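# Pencil sharpener into green box, then close lid

## Task

Place the pencil sharpener into the green box (releasing it is fine once any part of it is inside), then shut the box using the lid that belongs to it. Both must stay that way with nothing held by the robot; finally open the gripper and pull the arm away.

## Robot and tools

Robot: one arm with seven joints and a two-finger parallel gripper. Fingers extend along the gripper's +z axis and close along its y axis. The reported hand point sits midway between the pads when they are shut; closed fingertips extend about 19 mm past it, open ones about 6 mm. Closing pushes the tips roughly 13 mm further out, so leave that gap above a surface.

Frames: result lines give end_effector_position (metres) and end_effector_quat_wxyz in the scene frame. Origin is on the table surface under the arm base, +z up, +y to the left when facing along +x. The base may be tilted, and the printed position can be off, more so at long reach. Motion commands, by contrast, are given in the gripper's own axes.

The row format, shared by both motion tools: 9 numbers (up to 16 allowed), each in [-1, 1], in this order: dx, dy, dz, rx, ry, rz, position, force_limit, speed. The first six are an offset of the gripper, in gripper axes, from its measured pose at the start of the action (not a pose). Scale: 1.0 = 0.6 m for dx/dy/dz, 1.0 = 180 degrees for the rotation; rx, ry, rz form a single rotation vector. position is absolute finger opening: +1 = fully open (85 mm), about -0.8 = pads touching, -1 = close until blocked. force_limit sets pad force (on a 40 mm object closed slowly: about 20 N at -1, 128 N at 0, 235 N at +1; tiny or thin items get less). speed sets finger gap rate (about 20 mm/s at -1, 85 at 0, 150 at +1); faster closing adds a few newtons of grip.

execute_actions(actions): a list of actions run in sequence. Each action is a table of up to 15 rows, one row per 1/30 s step; a short table repeats its last row to fill 15 steps. Every row in an action is measured from that action's starting pose, not from the row before. For the first action of a call, the start is the last pose reported in this scene. An empty list just returns state and images. Each step is clipped to within 70 mm and 16 degrees of the measured pose, so a large offset may need several actions; after an action the arm only continues to the last clipped pose. Position is favoured over orientation when both cannot be met. "Hand target" in a result shows where the controller is currently driving.

move(target, speed, blocking): one row as above, an offset from the pose in the latest result that shows one; the gripper follows a straight path toward it. speed is top linear speed in m/s, 0.002 to 0.5 (default 0.25); rotation is capped at twice that in rad/s. Path lasts 0.5 to 10 s; anything longer is cut at 10 s. Finger values are sent at the start. It does not avoid obstacles, and the hand can lag, deviate, or overshoot speed, especially near full extension. Faster contact, or a target set deeper past the contact point, means harder impact. The result adds a "move:" line: done (at rest near target), off_target, moving, held, fault, plus limits such as paced (pose clipped) or held (steps blocked by a check; afterwards the arm may surge fast), and distance to target. blocking=false returns after 0.5 s while motion continues; until a result shows it ended, call wait or stop before any other motion.

wait(seconds): 0 to 10; the arm keeps its last command, a running move continues, and it returns early when that move ends. stop(): brakes a running move (needs room, more when fast); fingers keep moving. zoom_image(camera, region): region [x0, y0, x1, y1] in pixels, max 504 x 504, from cam_head_left, cam_head_right, cam_high, cam_low or cam_wrist (all 672x504). finished_scene(scene): ends the scene by number, irreversibly, after the last command has been held; the goal must hold at that point.

Gripping: send position -1 and keep it; object_status 2 means something stopped the closing fingers (a grip). 0 = moving, 1 = blocked while opening, 3 = reached target or pads touching (a small item may still be held). Any new position value resets status to 0 briefly. Fingers hold until position changes by at least 0.01; only then do new force_limit or speed values apply, so open first to regrip softer. If the object slips, fingers re-close automatically, except after a -1 force_limit grip, where status stays 2 even if lost. position_measured is in counts: 3 open, ~78 = 60 mm, ~130 = 40 mm, ~180 = 20 mm, ~230 pads touching.

Other result lines: "pose unreachable" means the clearance check (which treats any mount under the base as arm) altered or blocked the command. Joint limits (rad): waist and the three roll joints ±6.283, shoulder ±2.250, elbow ±2.580, wrist pitch ±2.100; the elbow never quite straightens.

Hazards: contact torque reaching a joint's load limit (48 N m for waist, shoulder, upper arm roll, elbow; 30.2 for forearm roll, wrist pitch, wrist roll, carried weight included) freezes the arm for 10 s and drops the rest of the call. Holding loads heats motors; MOTOR HOT appears from 60 °C, and at 75 °C an OVER-TEMPERATURE FAULT lets the arm sag. Brief external tugs on held parts or pushes on loose ones can occur. Never knock or place anything off the table; avoid drops, slams, hard hits and strong pushes. The sim keeps running while you compose replies, holding the last command. Move smoothly and efficiently.

Each tool is called after ">>>" by a JSON object that holds its "fn" and its "kwargs".

## Session

>>> {"fn": "execute_actions", "kwargs": {"actions": []}}

Scene clock: 0.00 s.
end_effector_position=(+0.0003, +0.3494, +0.3166) position_measured=3 object_status=3 end_effector_quat_wxyz=(-0.323, +0.515, +0.778, +0.157)
Joint positions: [-2.222  0.85   0.354  2.337 -1.069 -0.2   -0.505]
Joint velocities: [ 0.    -0.002 -0.    -0.     0.     0.     0.001]
Hand target: +0.000, +0.349, +0.317; -0.323, +0.515, +0.778, +0.157

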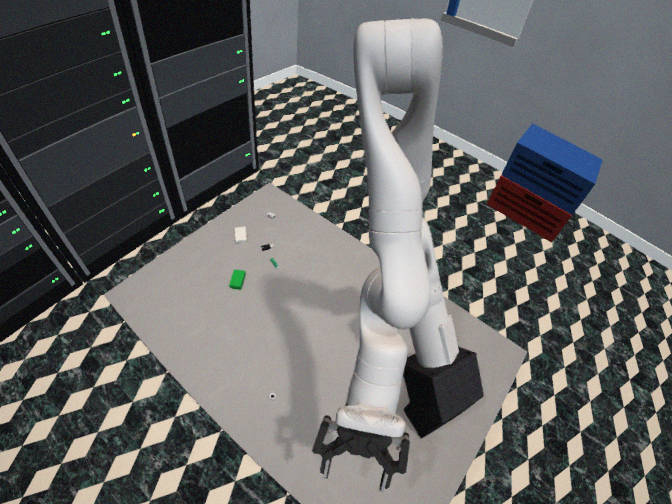

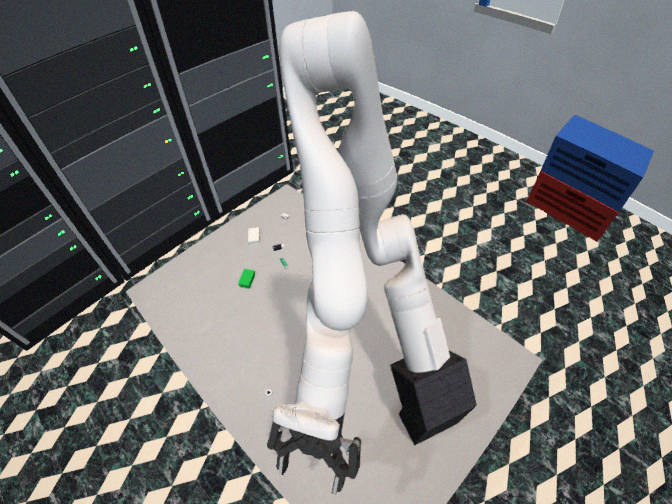

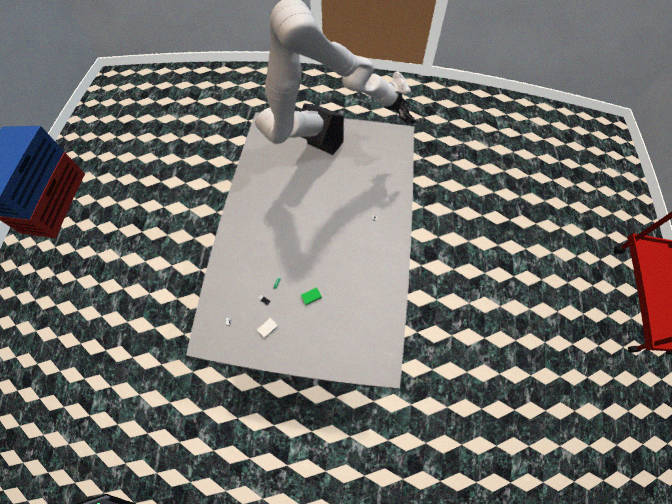

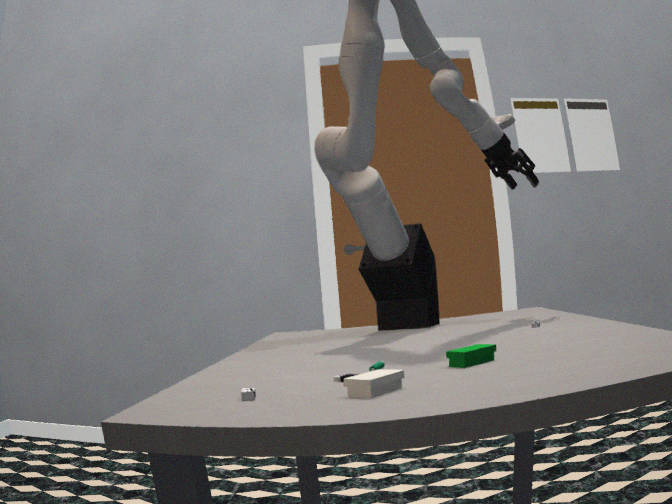

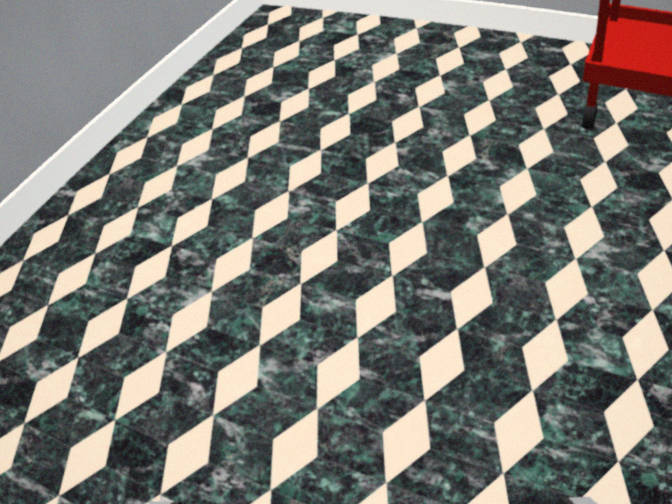

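>>> {"fn": "zoom_image", "kwargs": {"camera": "cam_high", "region": [180, 190, 420, 370]}}

>>> {"fn": "zoom_image", "kwargs": {"camera": "cam_low", "region": [220, 300, 560, 420]}}

Region (180, 190, 420, 370) of cam_high's 672x504 image, scaled by 2.100, with more detail than that image has; it fills the top 378 rows of this view, and the rest is white.

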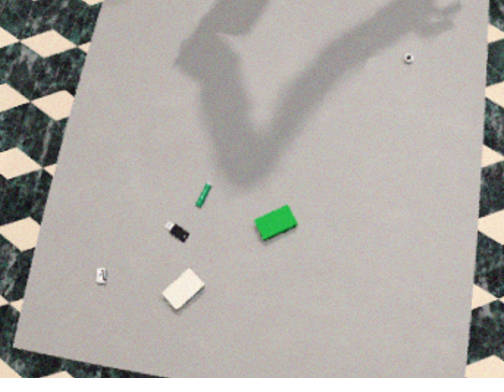

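Region (220, 300, 560, 420) of cam_low's 672x504 image, scaled by 1.482, with more detail than that image has; it fills the top 178 rows of this view, and the rest is white.

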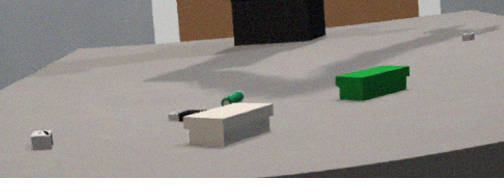

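>>> {"fn": "move", "kwargs": {"target": [-0.59,0.5,-0.66,-0.031,-0.232,0,1,0,0]}}

Scene clock: 12.90 s.
end_effector_position=(+0.4990, +0.0010, +0.3491) position_measured=3 object_status=3 end_effector_quat_wxyz=(-0.001, +0.552, +0.834, +0.002)
Joint positions: [-2.626  0.686  2.395  1.987  0.123  1.08  -0.024]
Joint velocities: [ 0.004 -0.006 -0.001  0.002 -0.     0.002 -0.001]
Hand target: +0.499, +0.001, +0.349; -0.001, +0.552, +0.834, +0.002
Off the commanded pose: 0.003 m, 0 deg.
move: done; limits=paced

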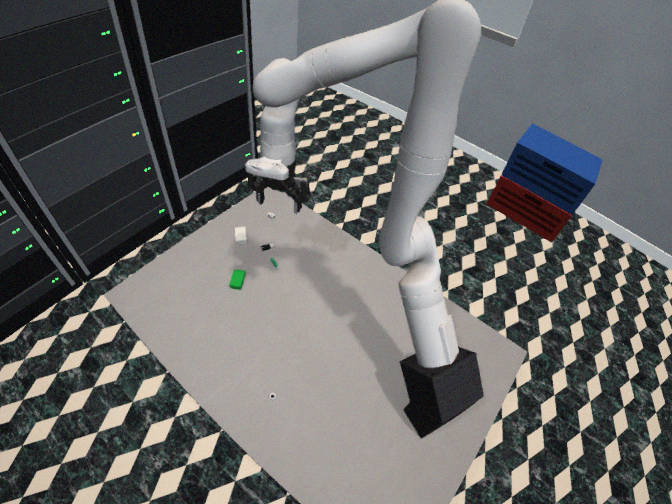

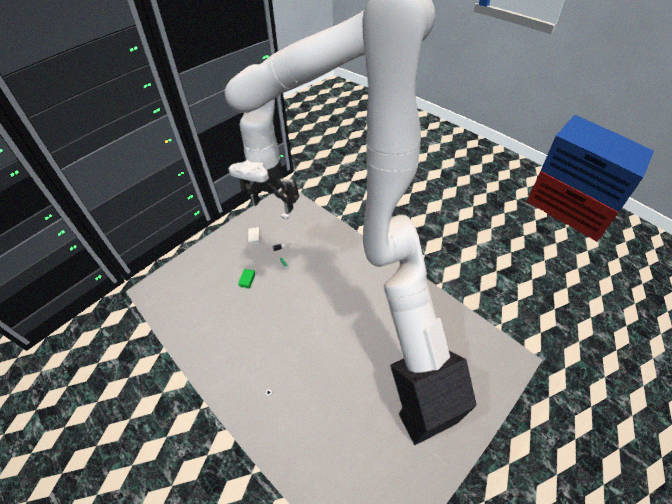

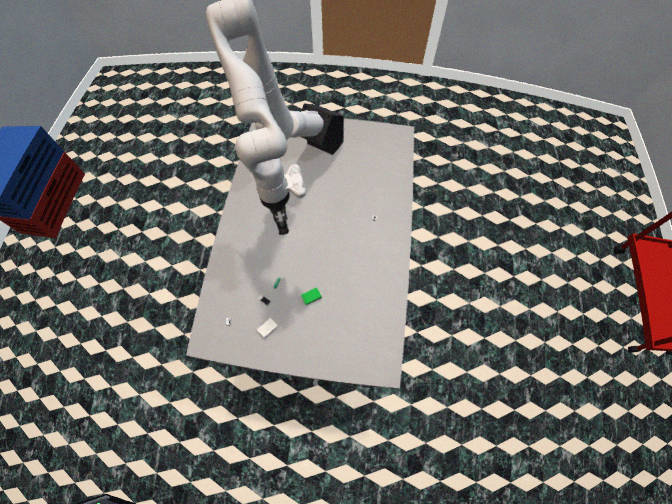

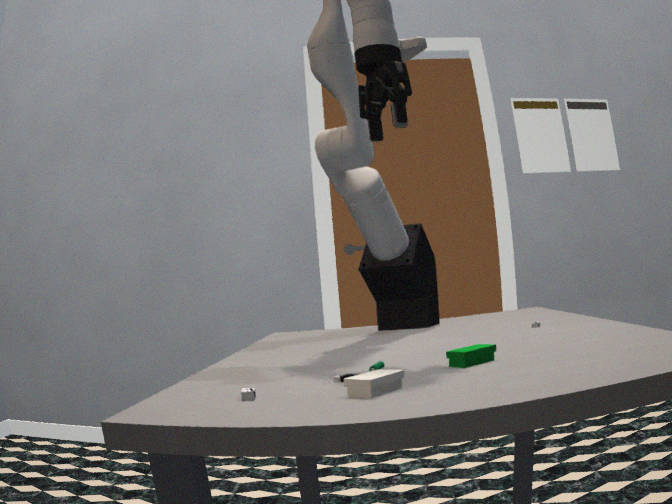

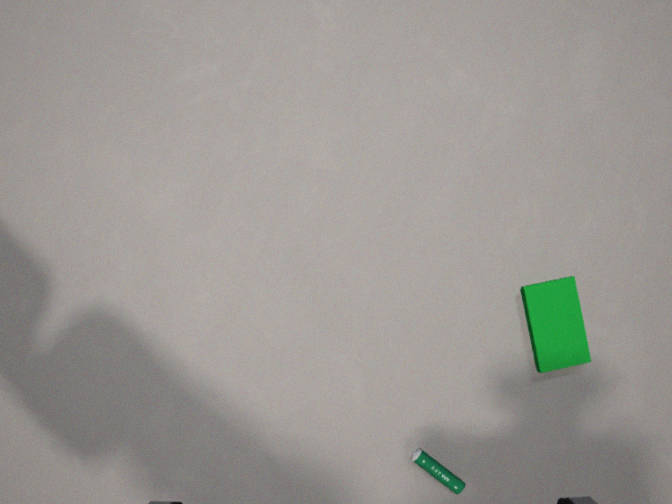

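>>> {"fn": "move", "kwargs": {"target": [0.03,0.295,0.22,0,0,-0.055,1,0,0]}}

Scene clock: 20.83 s.
end_effector_position=(+0.6546, +0.0877, +0.2174) position_measured=3 object_status=3 end_effector_quat_wxyz=(-0.000, +0.477, +0.879, +0.002)
Joint positions: [-1.679  0.383  1.434  1.652  0.304  0.914 -0.062]
Joint velocities: [ 0.006  0.003 -0.002  0.     0.    -0.001  0.001]
Hand target: +0.655, +0.087, +0.217; -0.000, +0.477, +0.879, +0.001
Off the commanded pose: 0.001 m, 0 deg.
move: done

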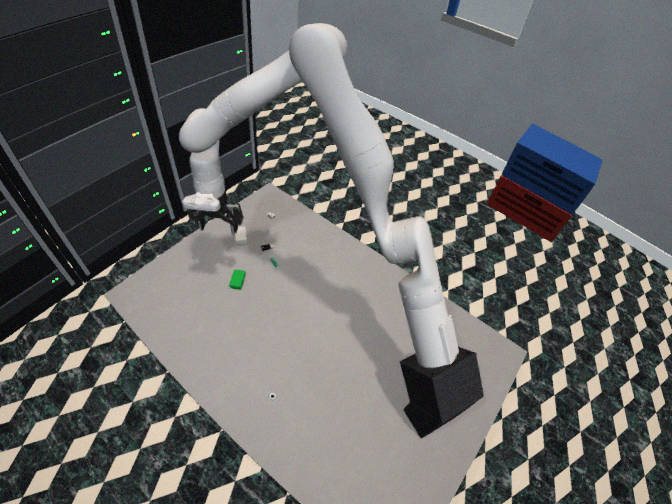

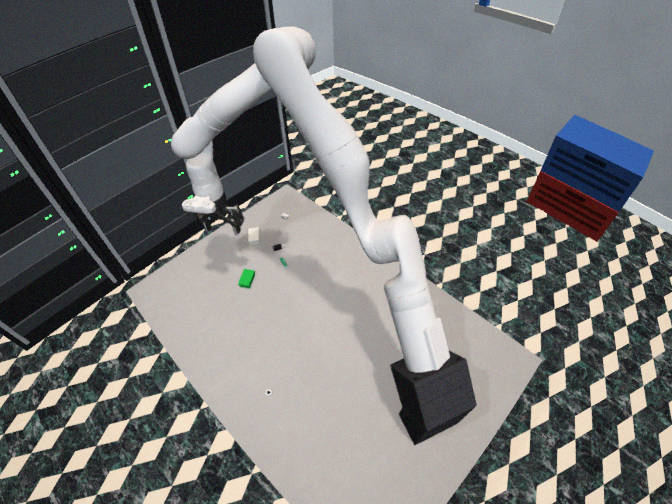

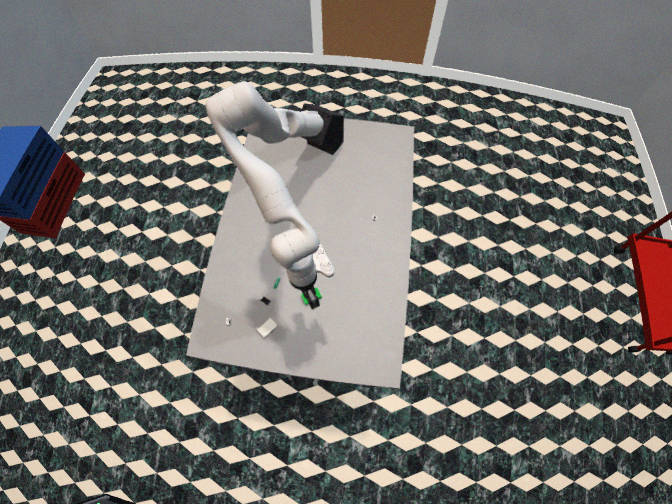

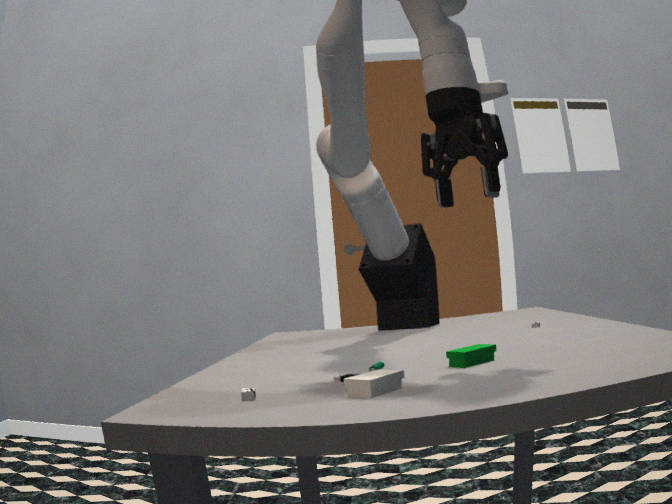

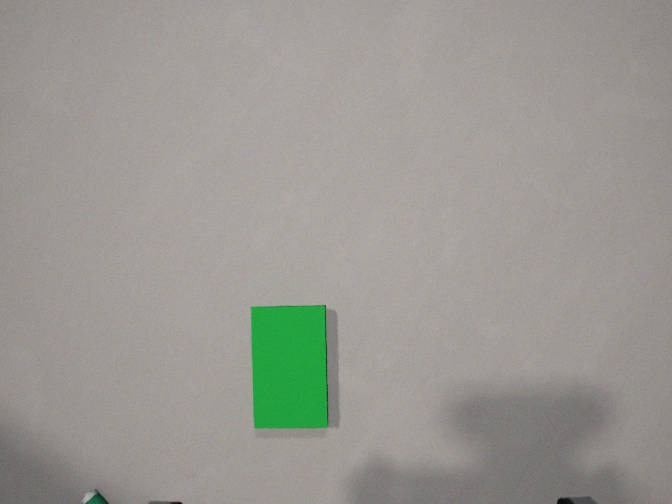

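>>> {"fn": "move", "kwargs": {"target": [0,-0.04,0.18,0,0,0,1,0,0]}}

Scene clock: 28.73 s.
end_effector_position=(+0.6349, +0.0747, +0.1094) position_measured=3 object_status=3 end_effector_quat_wxyz=(+0.000, +0.477, +0.879, +0.002)
Joint positions: [-1.333  0.466  1.24   1.804  0.233  0.582 -0.003]
Joint velocities: [ 0.004  0.001  0.    -0.    -0.001  0.001  0.001]
Hand target: +0.635, +0.075, +0.109; +0.000, +0.477, +0.879, +0.001
Off the commanded pose: 0.000 m, 0 deg.
move: done

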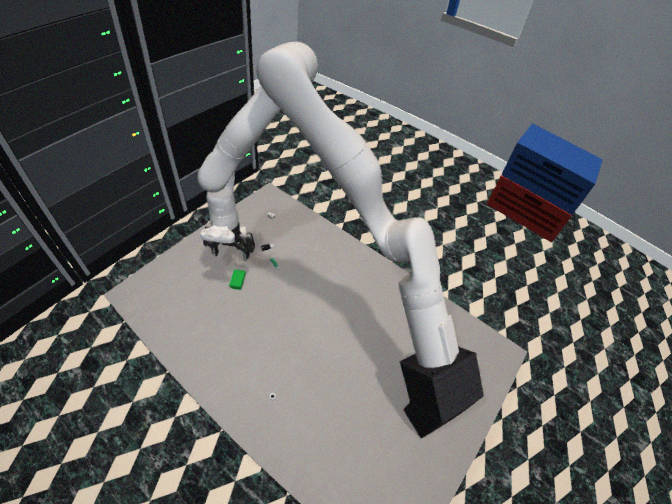

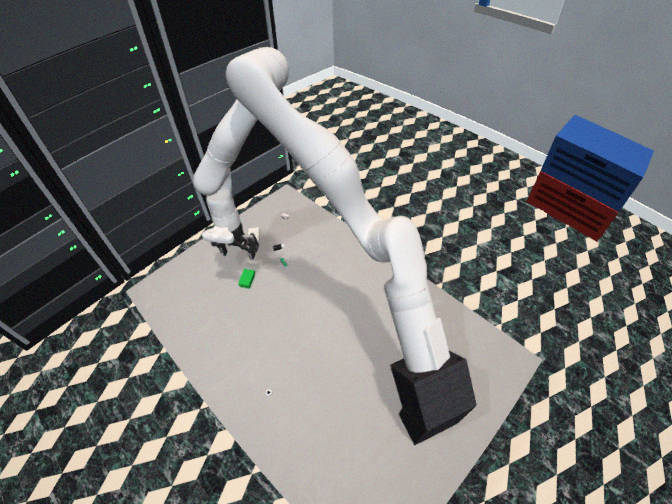

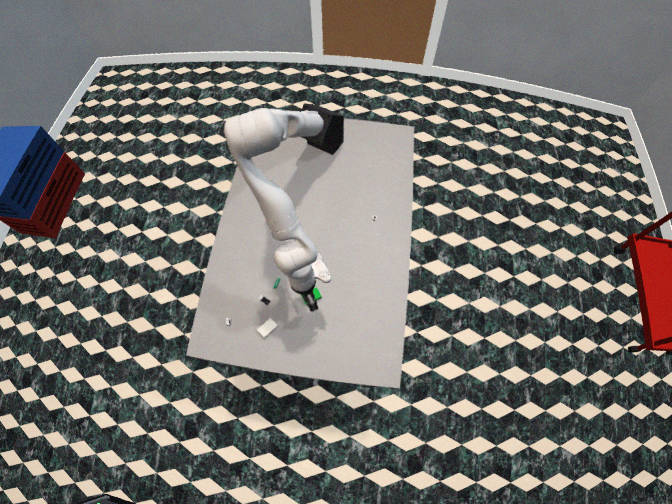

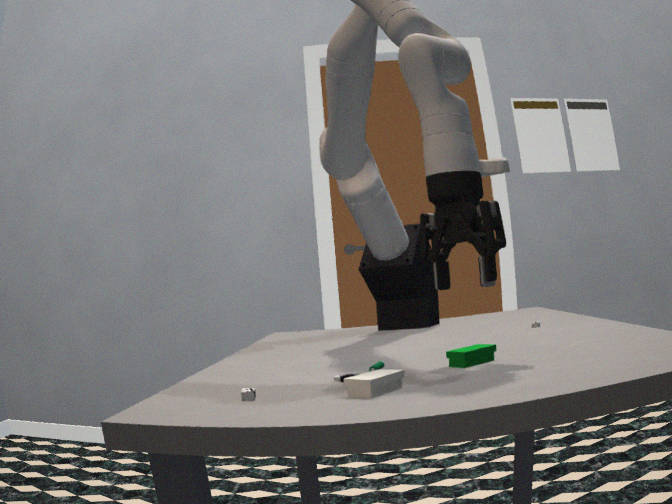

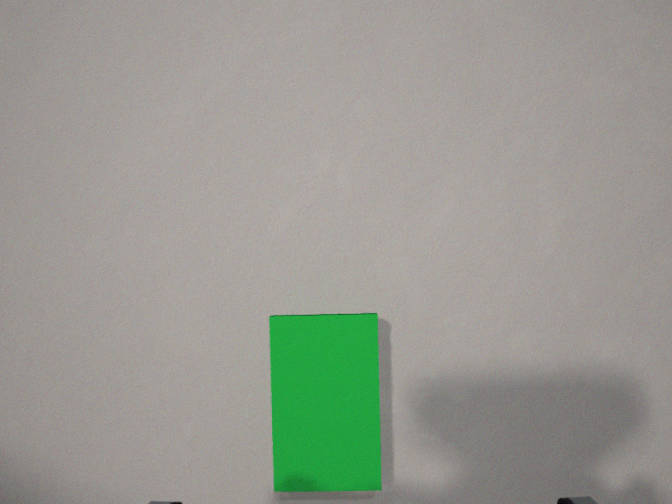

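>>> {"fn": "move", "kwargs": {"target": [0.035,-0.02,0.125,0,0,0,1,0,0], "speed": 0.1}}

>>> {"fn": "zoom_image", "kwargs": {"camera": "cam_low", "region": [380, 260, 580, 400]}}

Scene clock: 39.53 s.
end_effector_position=(+0.6137, +0.0859, +0.0345) position_measured=3 object_status=3 end_effector_quat_wxyz=(+0.001, +0.477, +0.879, +0.002)
Joint positions: [-1.11   0.591  1.079  1.856  0.159  0.371  0.015]
Joint velocities: [ 0.005  0.002 -0.     0.    -0.     0.001 -0.   ]
Hand target: +0.614, +0.086, +0.034; +0.001, +0.477, +0.879, +0.001
Off the commanded pose: 0.000 m, 0 deg.
move: done

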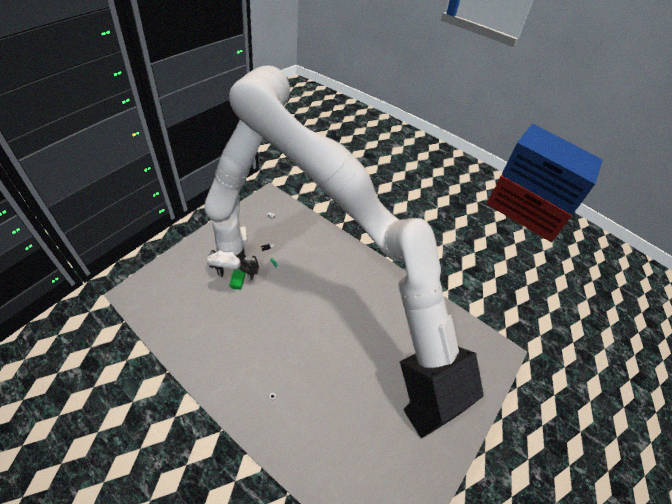

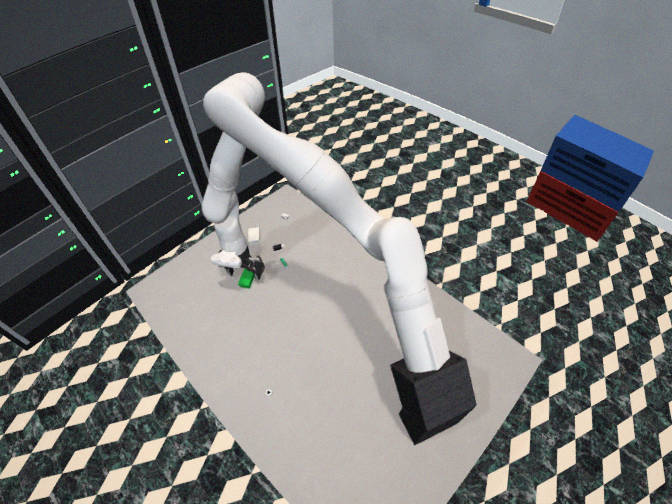

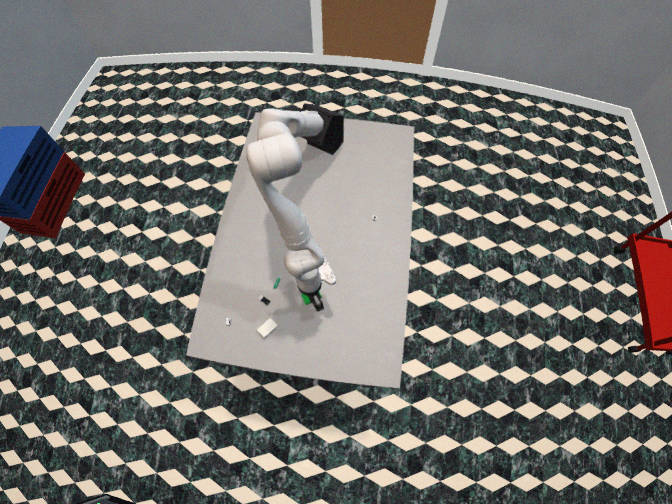

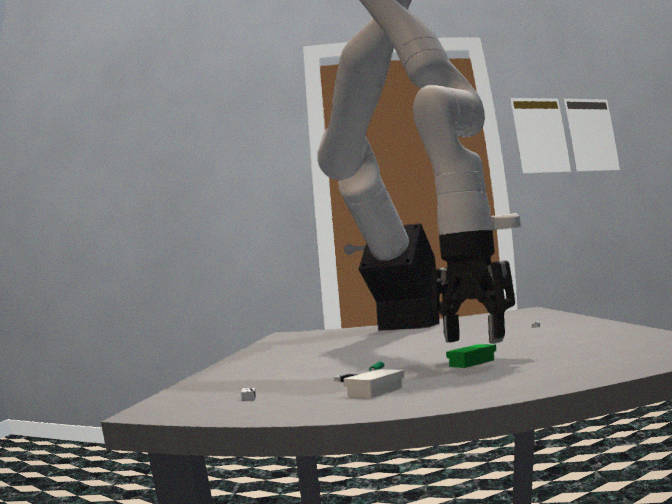

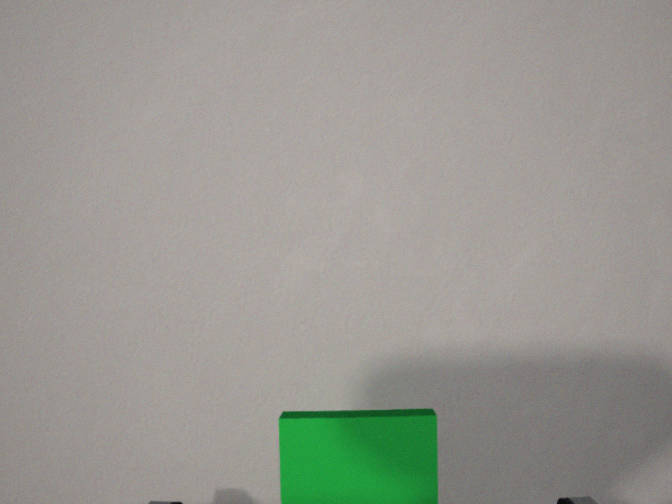

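Region (380, 260, 580, 400) of cam_low's 672x504 image, scaled by 2.520, with more detail than that image has; it fills the top 353 rows of this view, and the rest is white.

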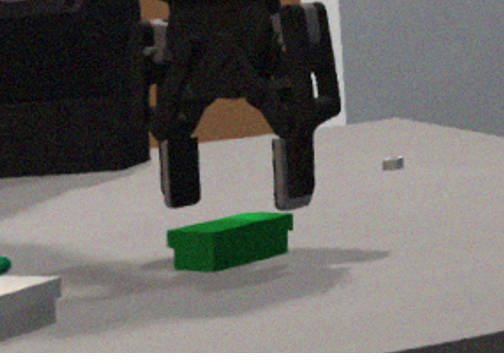

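>>> {"fn": "move", "kwargs": {"target": [-0.025,0,0.015,0,0,0,1,0,0], "speed": 0.05}}

>>> {"fn": "zoom_image", "kwargs": {"camera": "cam_low", "region": [380, 260, 580, 400]}}

>>> {"fn": "zoom_image", "kwargs": {"camera": "cam_head_left", "region": [180, 220, 300, 310]}}

Scene clock: 47.67 s.
end_effector_position=(+0.6219, +0.0738, +0.0256) position_measured=3 object_status=3 end_effector_quat_wxyz=(+0.001, +0.477, +0.879, +0.002)
Joint positions: [-1.053  0.58   1.051  1.84   0.16   0.363  0.046]
Joint velocities: [ 0.007 -0.001 -0.    -0.001 -0.001  0.002  0.003]
Hand target: +0.622, +0.073, +0.025; +0.001, +0.477, +0.879, +0.002
Off the commanded pose: 0.000 m, 0 deg.
move: done

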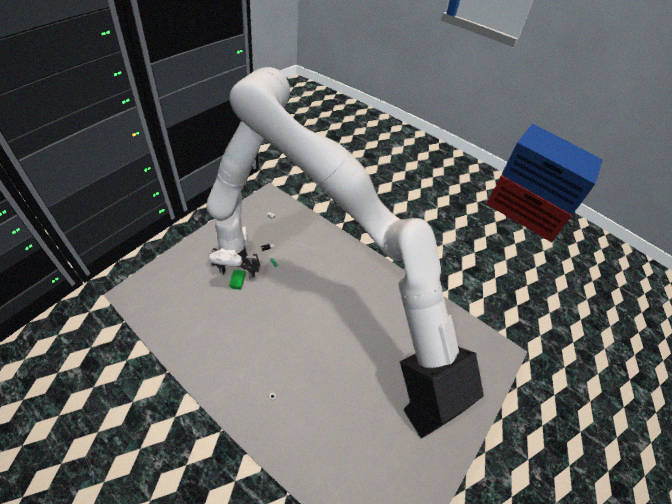

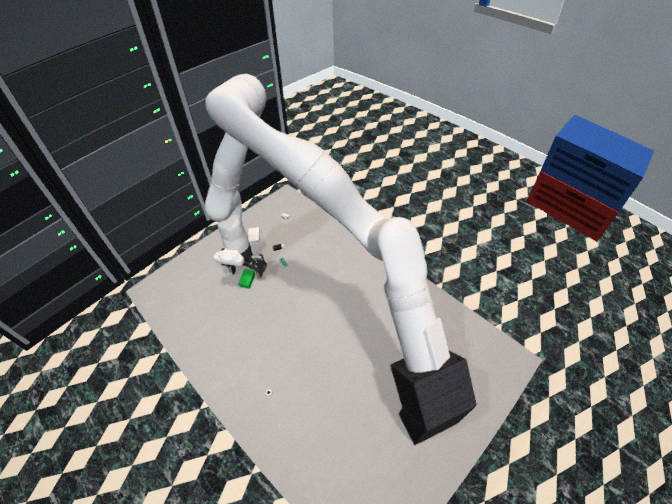

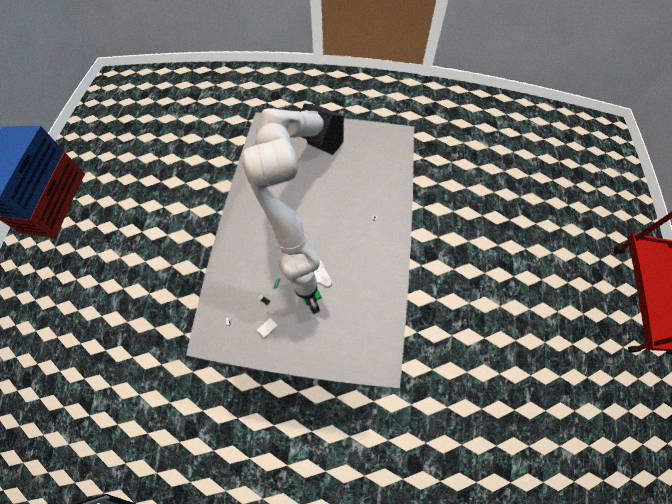

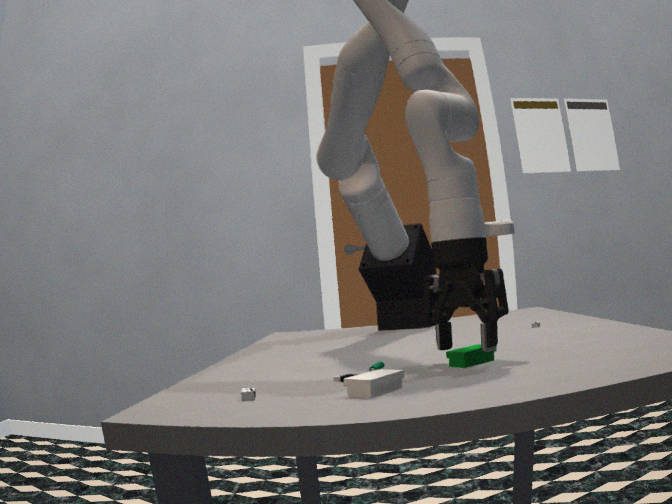

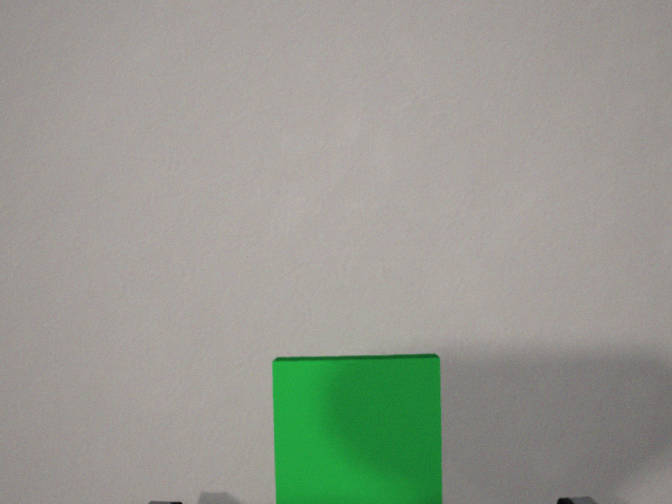

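Region (380, 260, 580, 400) of cam_low's 672x504 image, scaled by 2.520, with more detail than that image has; it fills the top 353 rows of this view, and the rest is white.

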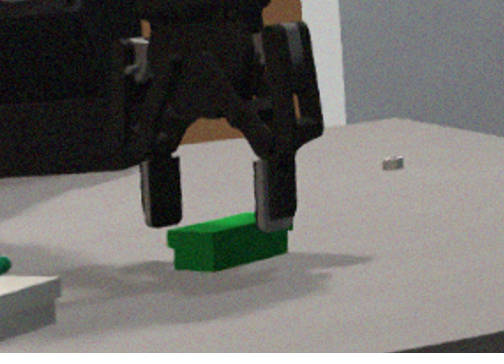

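Region (180, 220, 300, 310) of cam_head_left's 672x504 image, scaled by 4.200, with more detail than that image has; it fills the top 378 rows of this view, and the rest is white.

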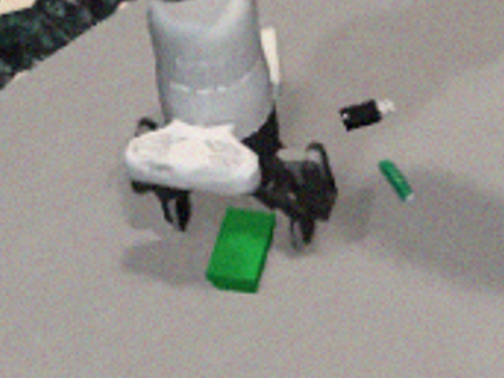

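>>> {"fn": "move", "kwargs": {"target": [-0.05,0,0.015,0,0,0,1,0,0], "speed": 0.03}}

>>> {"fn": "zoom_image", "kwargs": {"camera": "cam_low", "region": [380, 260, 580, 400]}}

>>> {"fn": "zoom_image", "kwargs": {"camera": "cam_head_left", "region": [180, 220, 300, 310]}}

Scene clock: 57.47 s.
end_effector_position=(+0.6382, +0.0490, +0.0166) position_measured=3 object_status=3 end_effector_quat_wxyz=(+0.001, +0.477, +0.879, +0.002)
Joint positions: [-0.963  0.546  1.009  1.807  0.166  0.368  0.105]
Joint velocities: [ 0.005 -0.001  0.    -0.001 -0.001  0.     0.   ]
Hand target: +0.638, +0.049, +0.017; +0.001, +0.477, +0.879, +0.002
Off the commanded pose: 0.000 m, 0 deg.
move: done

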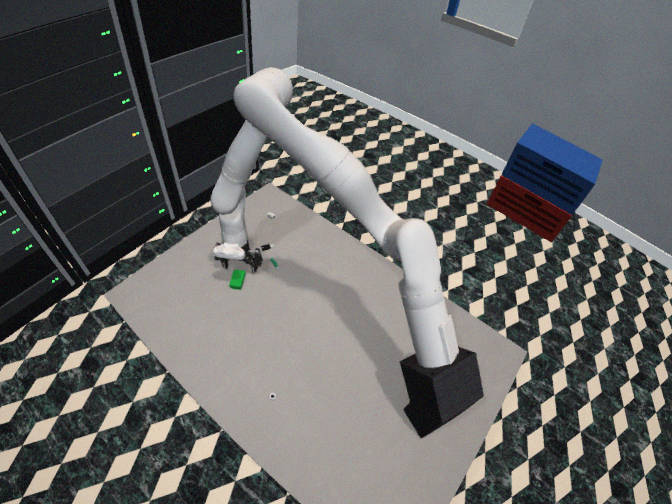

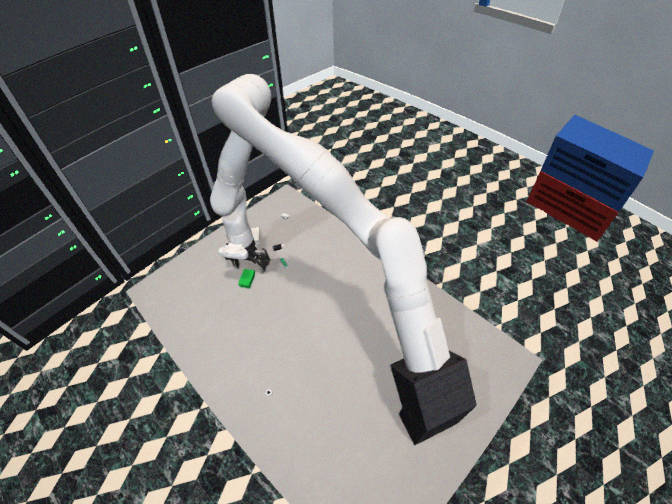

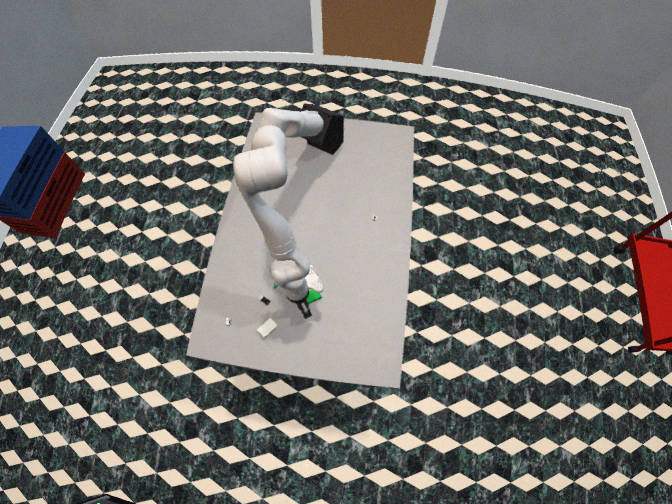

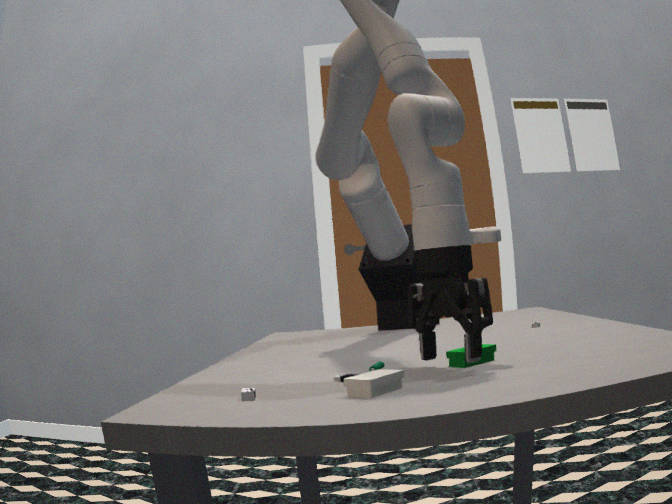

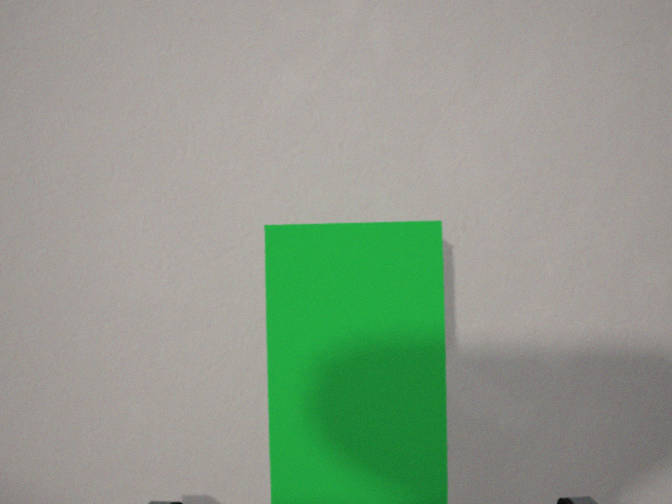

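Region (380, 260, 580, 400) of cam_low's 672x504 image, scaled by 2.520, with more detail than that image has; it fills the top 353 rows of this view, and the rest is white.

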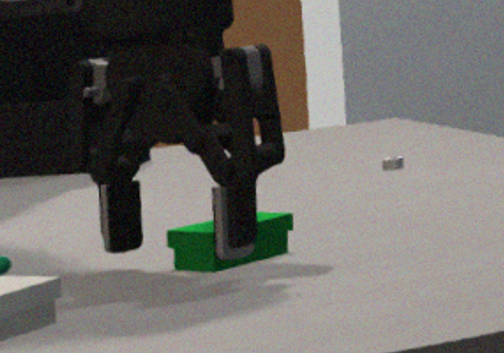

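Region (180, 220, 300, 310) of cam_head_left's 672x504 image, scaled by 4.200, with more detail than that image has; it fills the top 378 rows of this view, and the rest is white.

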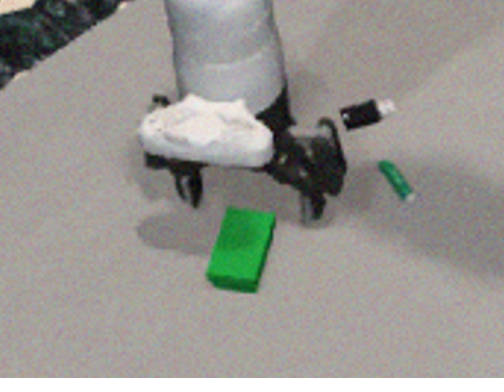

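>>> {"fn": "move", "kwargs": {"target": [0.16,-0.005,-0.008,0,0,0,1,0,0], "speed": 0.05}}

>>> {"fn": "zoom_image", "kwargs": {"camera": "cam_low", "region": [380, 260, 580, 400]}}

>>> {"fn": "zoom_image", "kwargs": {"camera": "cam_head_left", "region": [180, 220, 300, 310]}}

Scene clock: 69.43 s.
end_effector_position=(+0.5834, +0.1274, +0.0216) position_measured=3 object_status=3 end_effector_quat_wxyz=(+0.001, +0.477, +0.879, +0.002)
Joint positions: [-1.153  0.697  1.063  1.887  0.112  0.315 -0.057]
Joint velocities: [-0.004  0.004  0.001  0.     0.    -0.    -0.001]
Hand target: +0.583, +0.128, +0.022; +0.001, +0.477, +0.879, +0.002
Off the commanded pose: 0.000 m, 0 deg.
move: done

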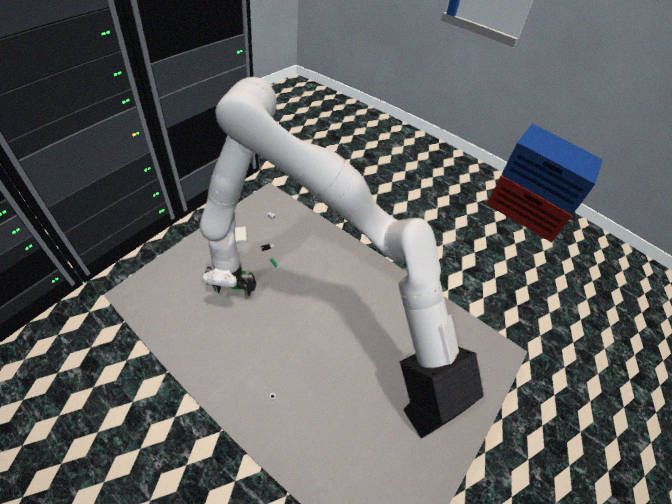

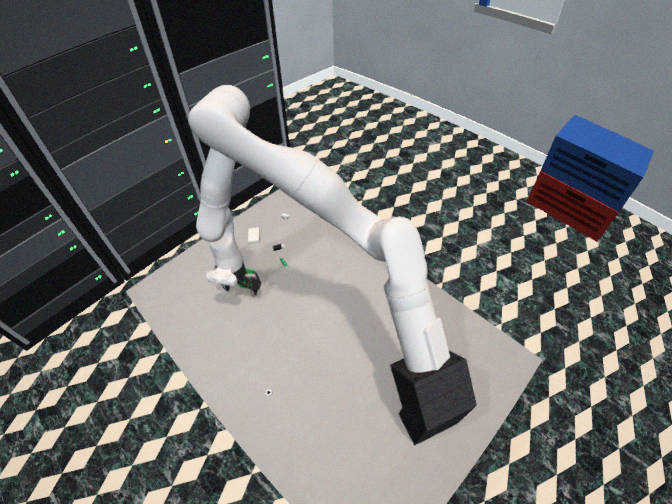

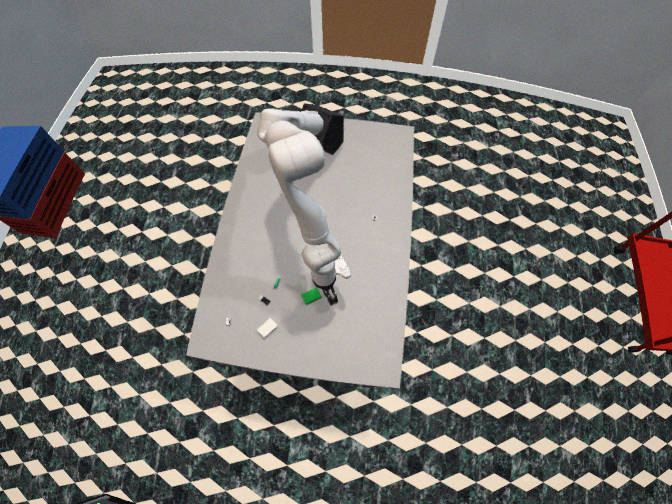

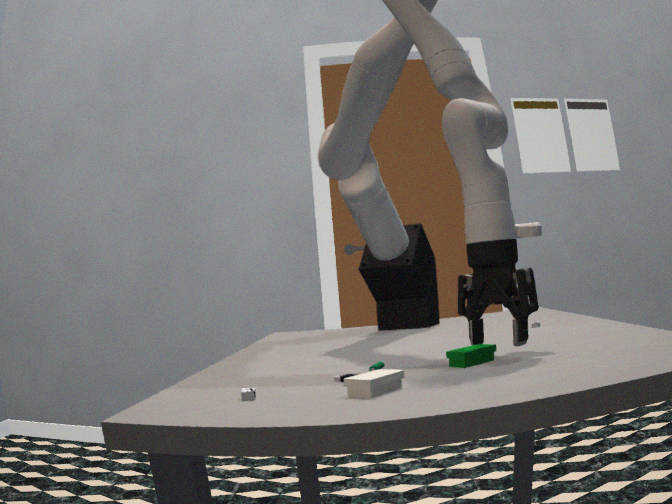

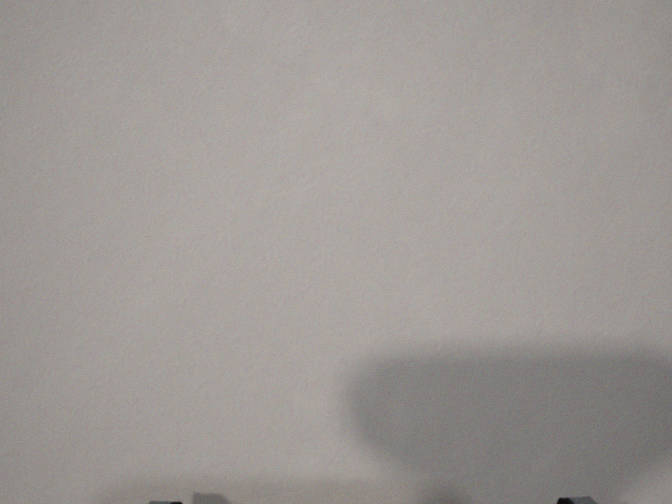

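Region (380, 260, 580, 400) of cam_low's 672x504 image, scaled by 2.520, with more detail than that image has; it fills the top 353 rows of this view, and the rest is white.

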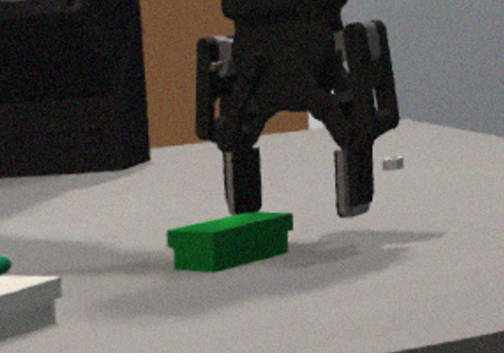

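Region (180, 220, 300, 310) of cam_head_left's 672x504 image, scaled by 4.200, with more detail than that image has; it fills the top 378 rows of this view, and the rest is white.

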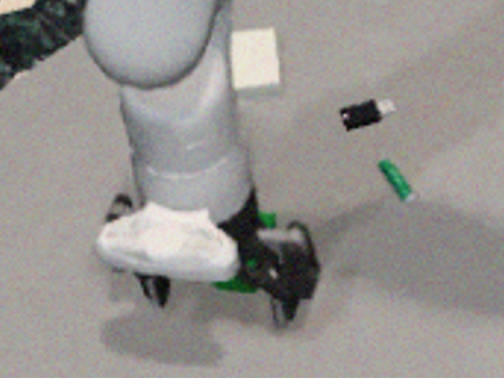

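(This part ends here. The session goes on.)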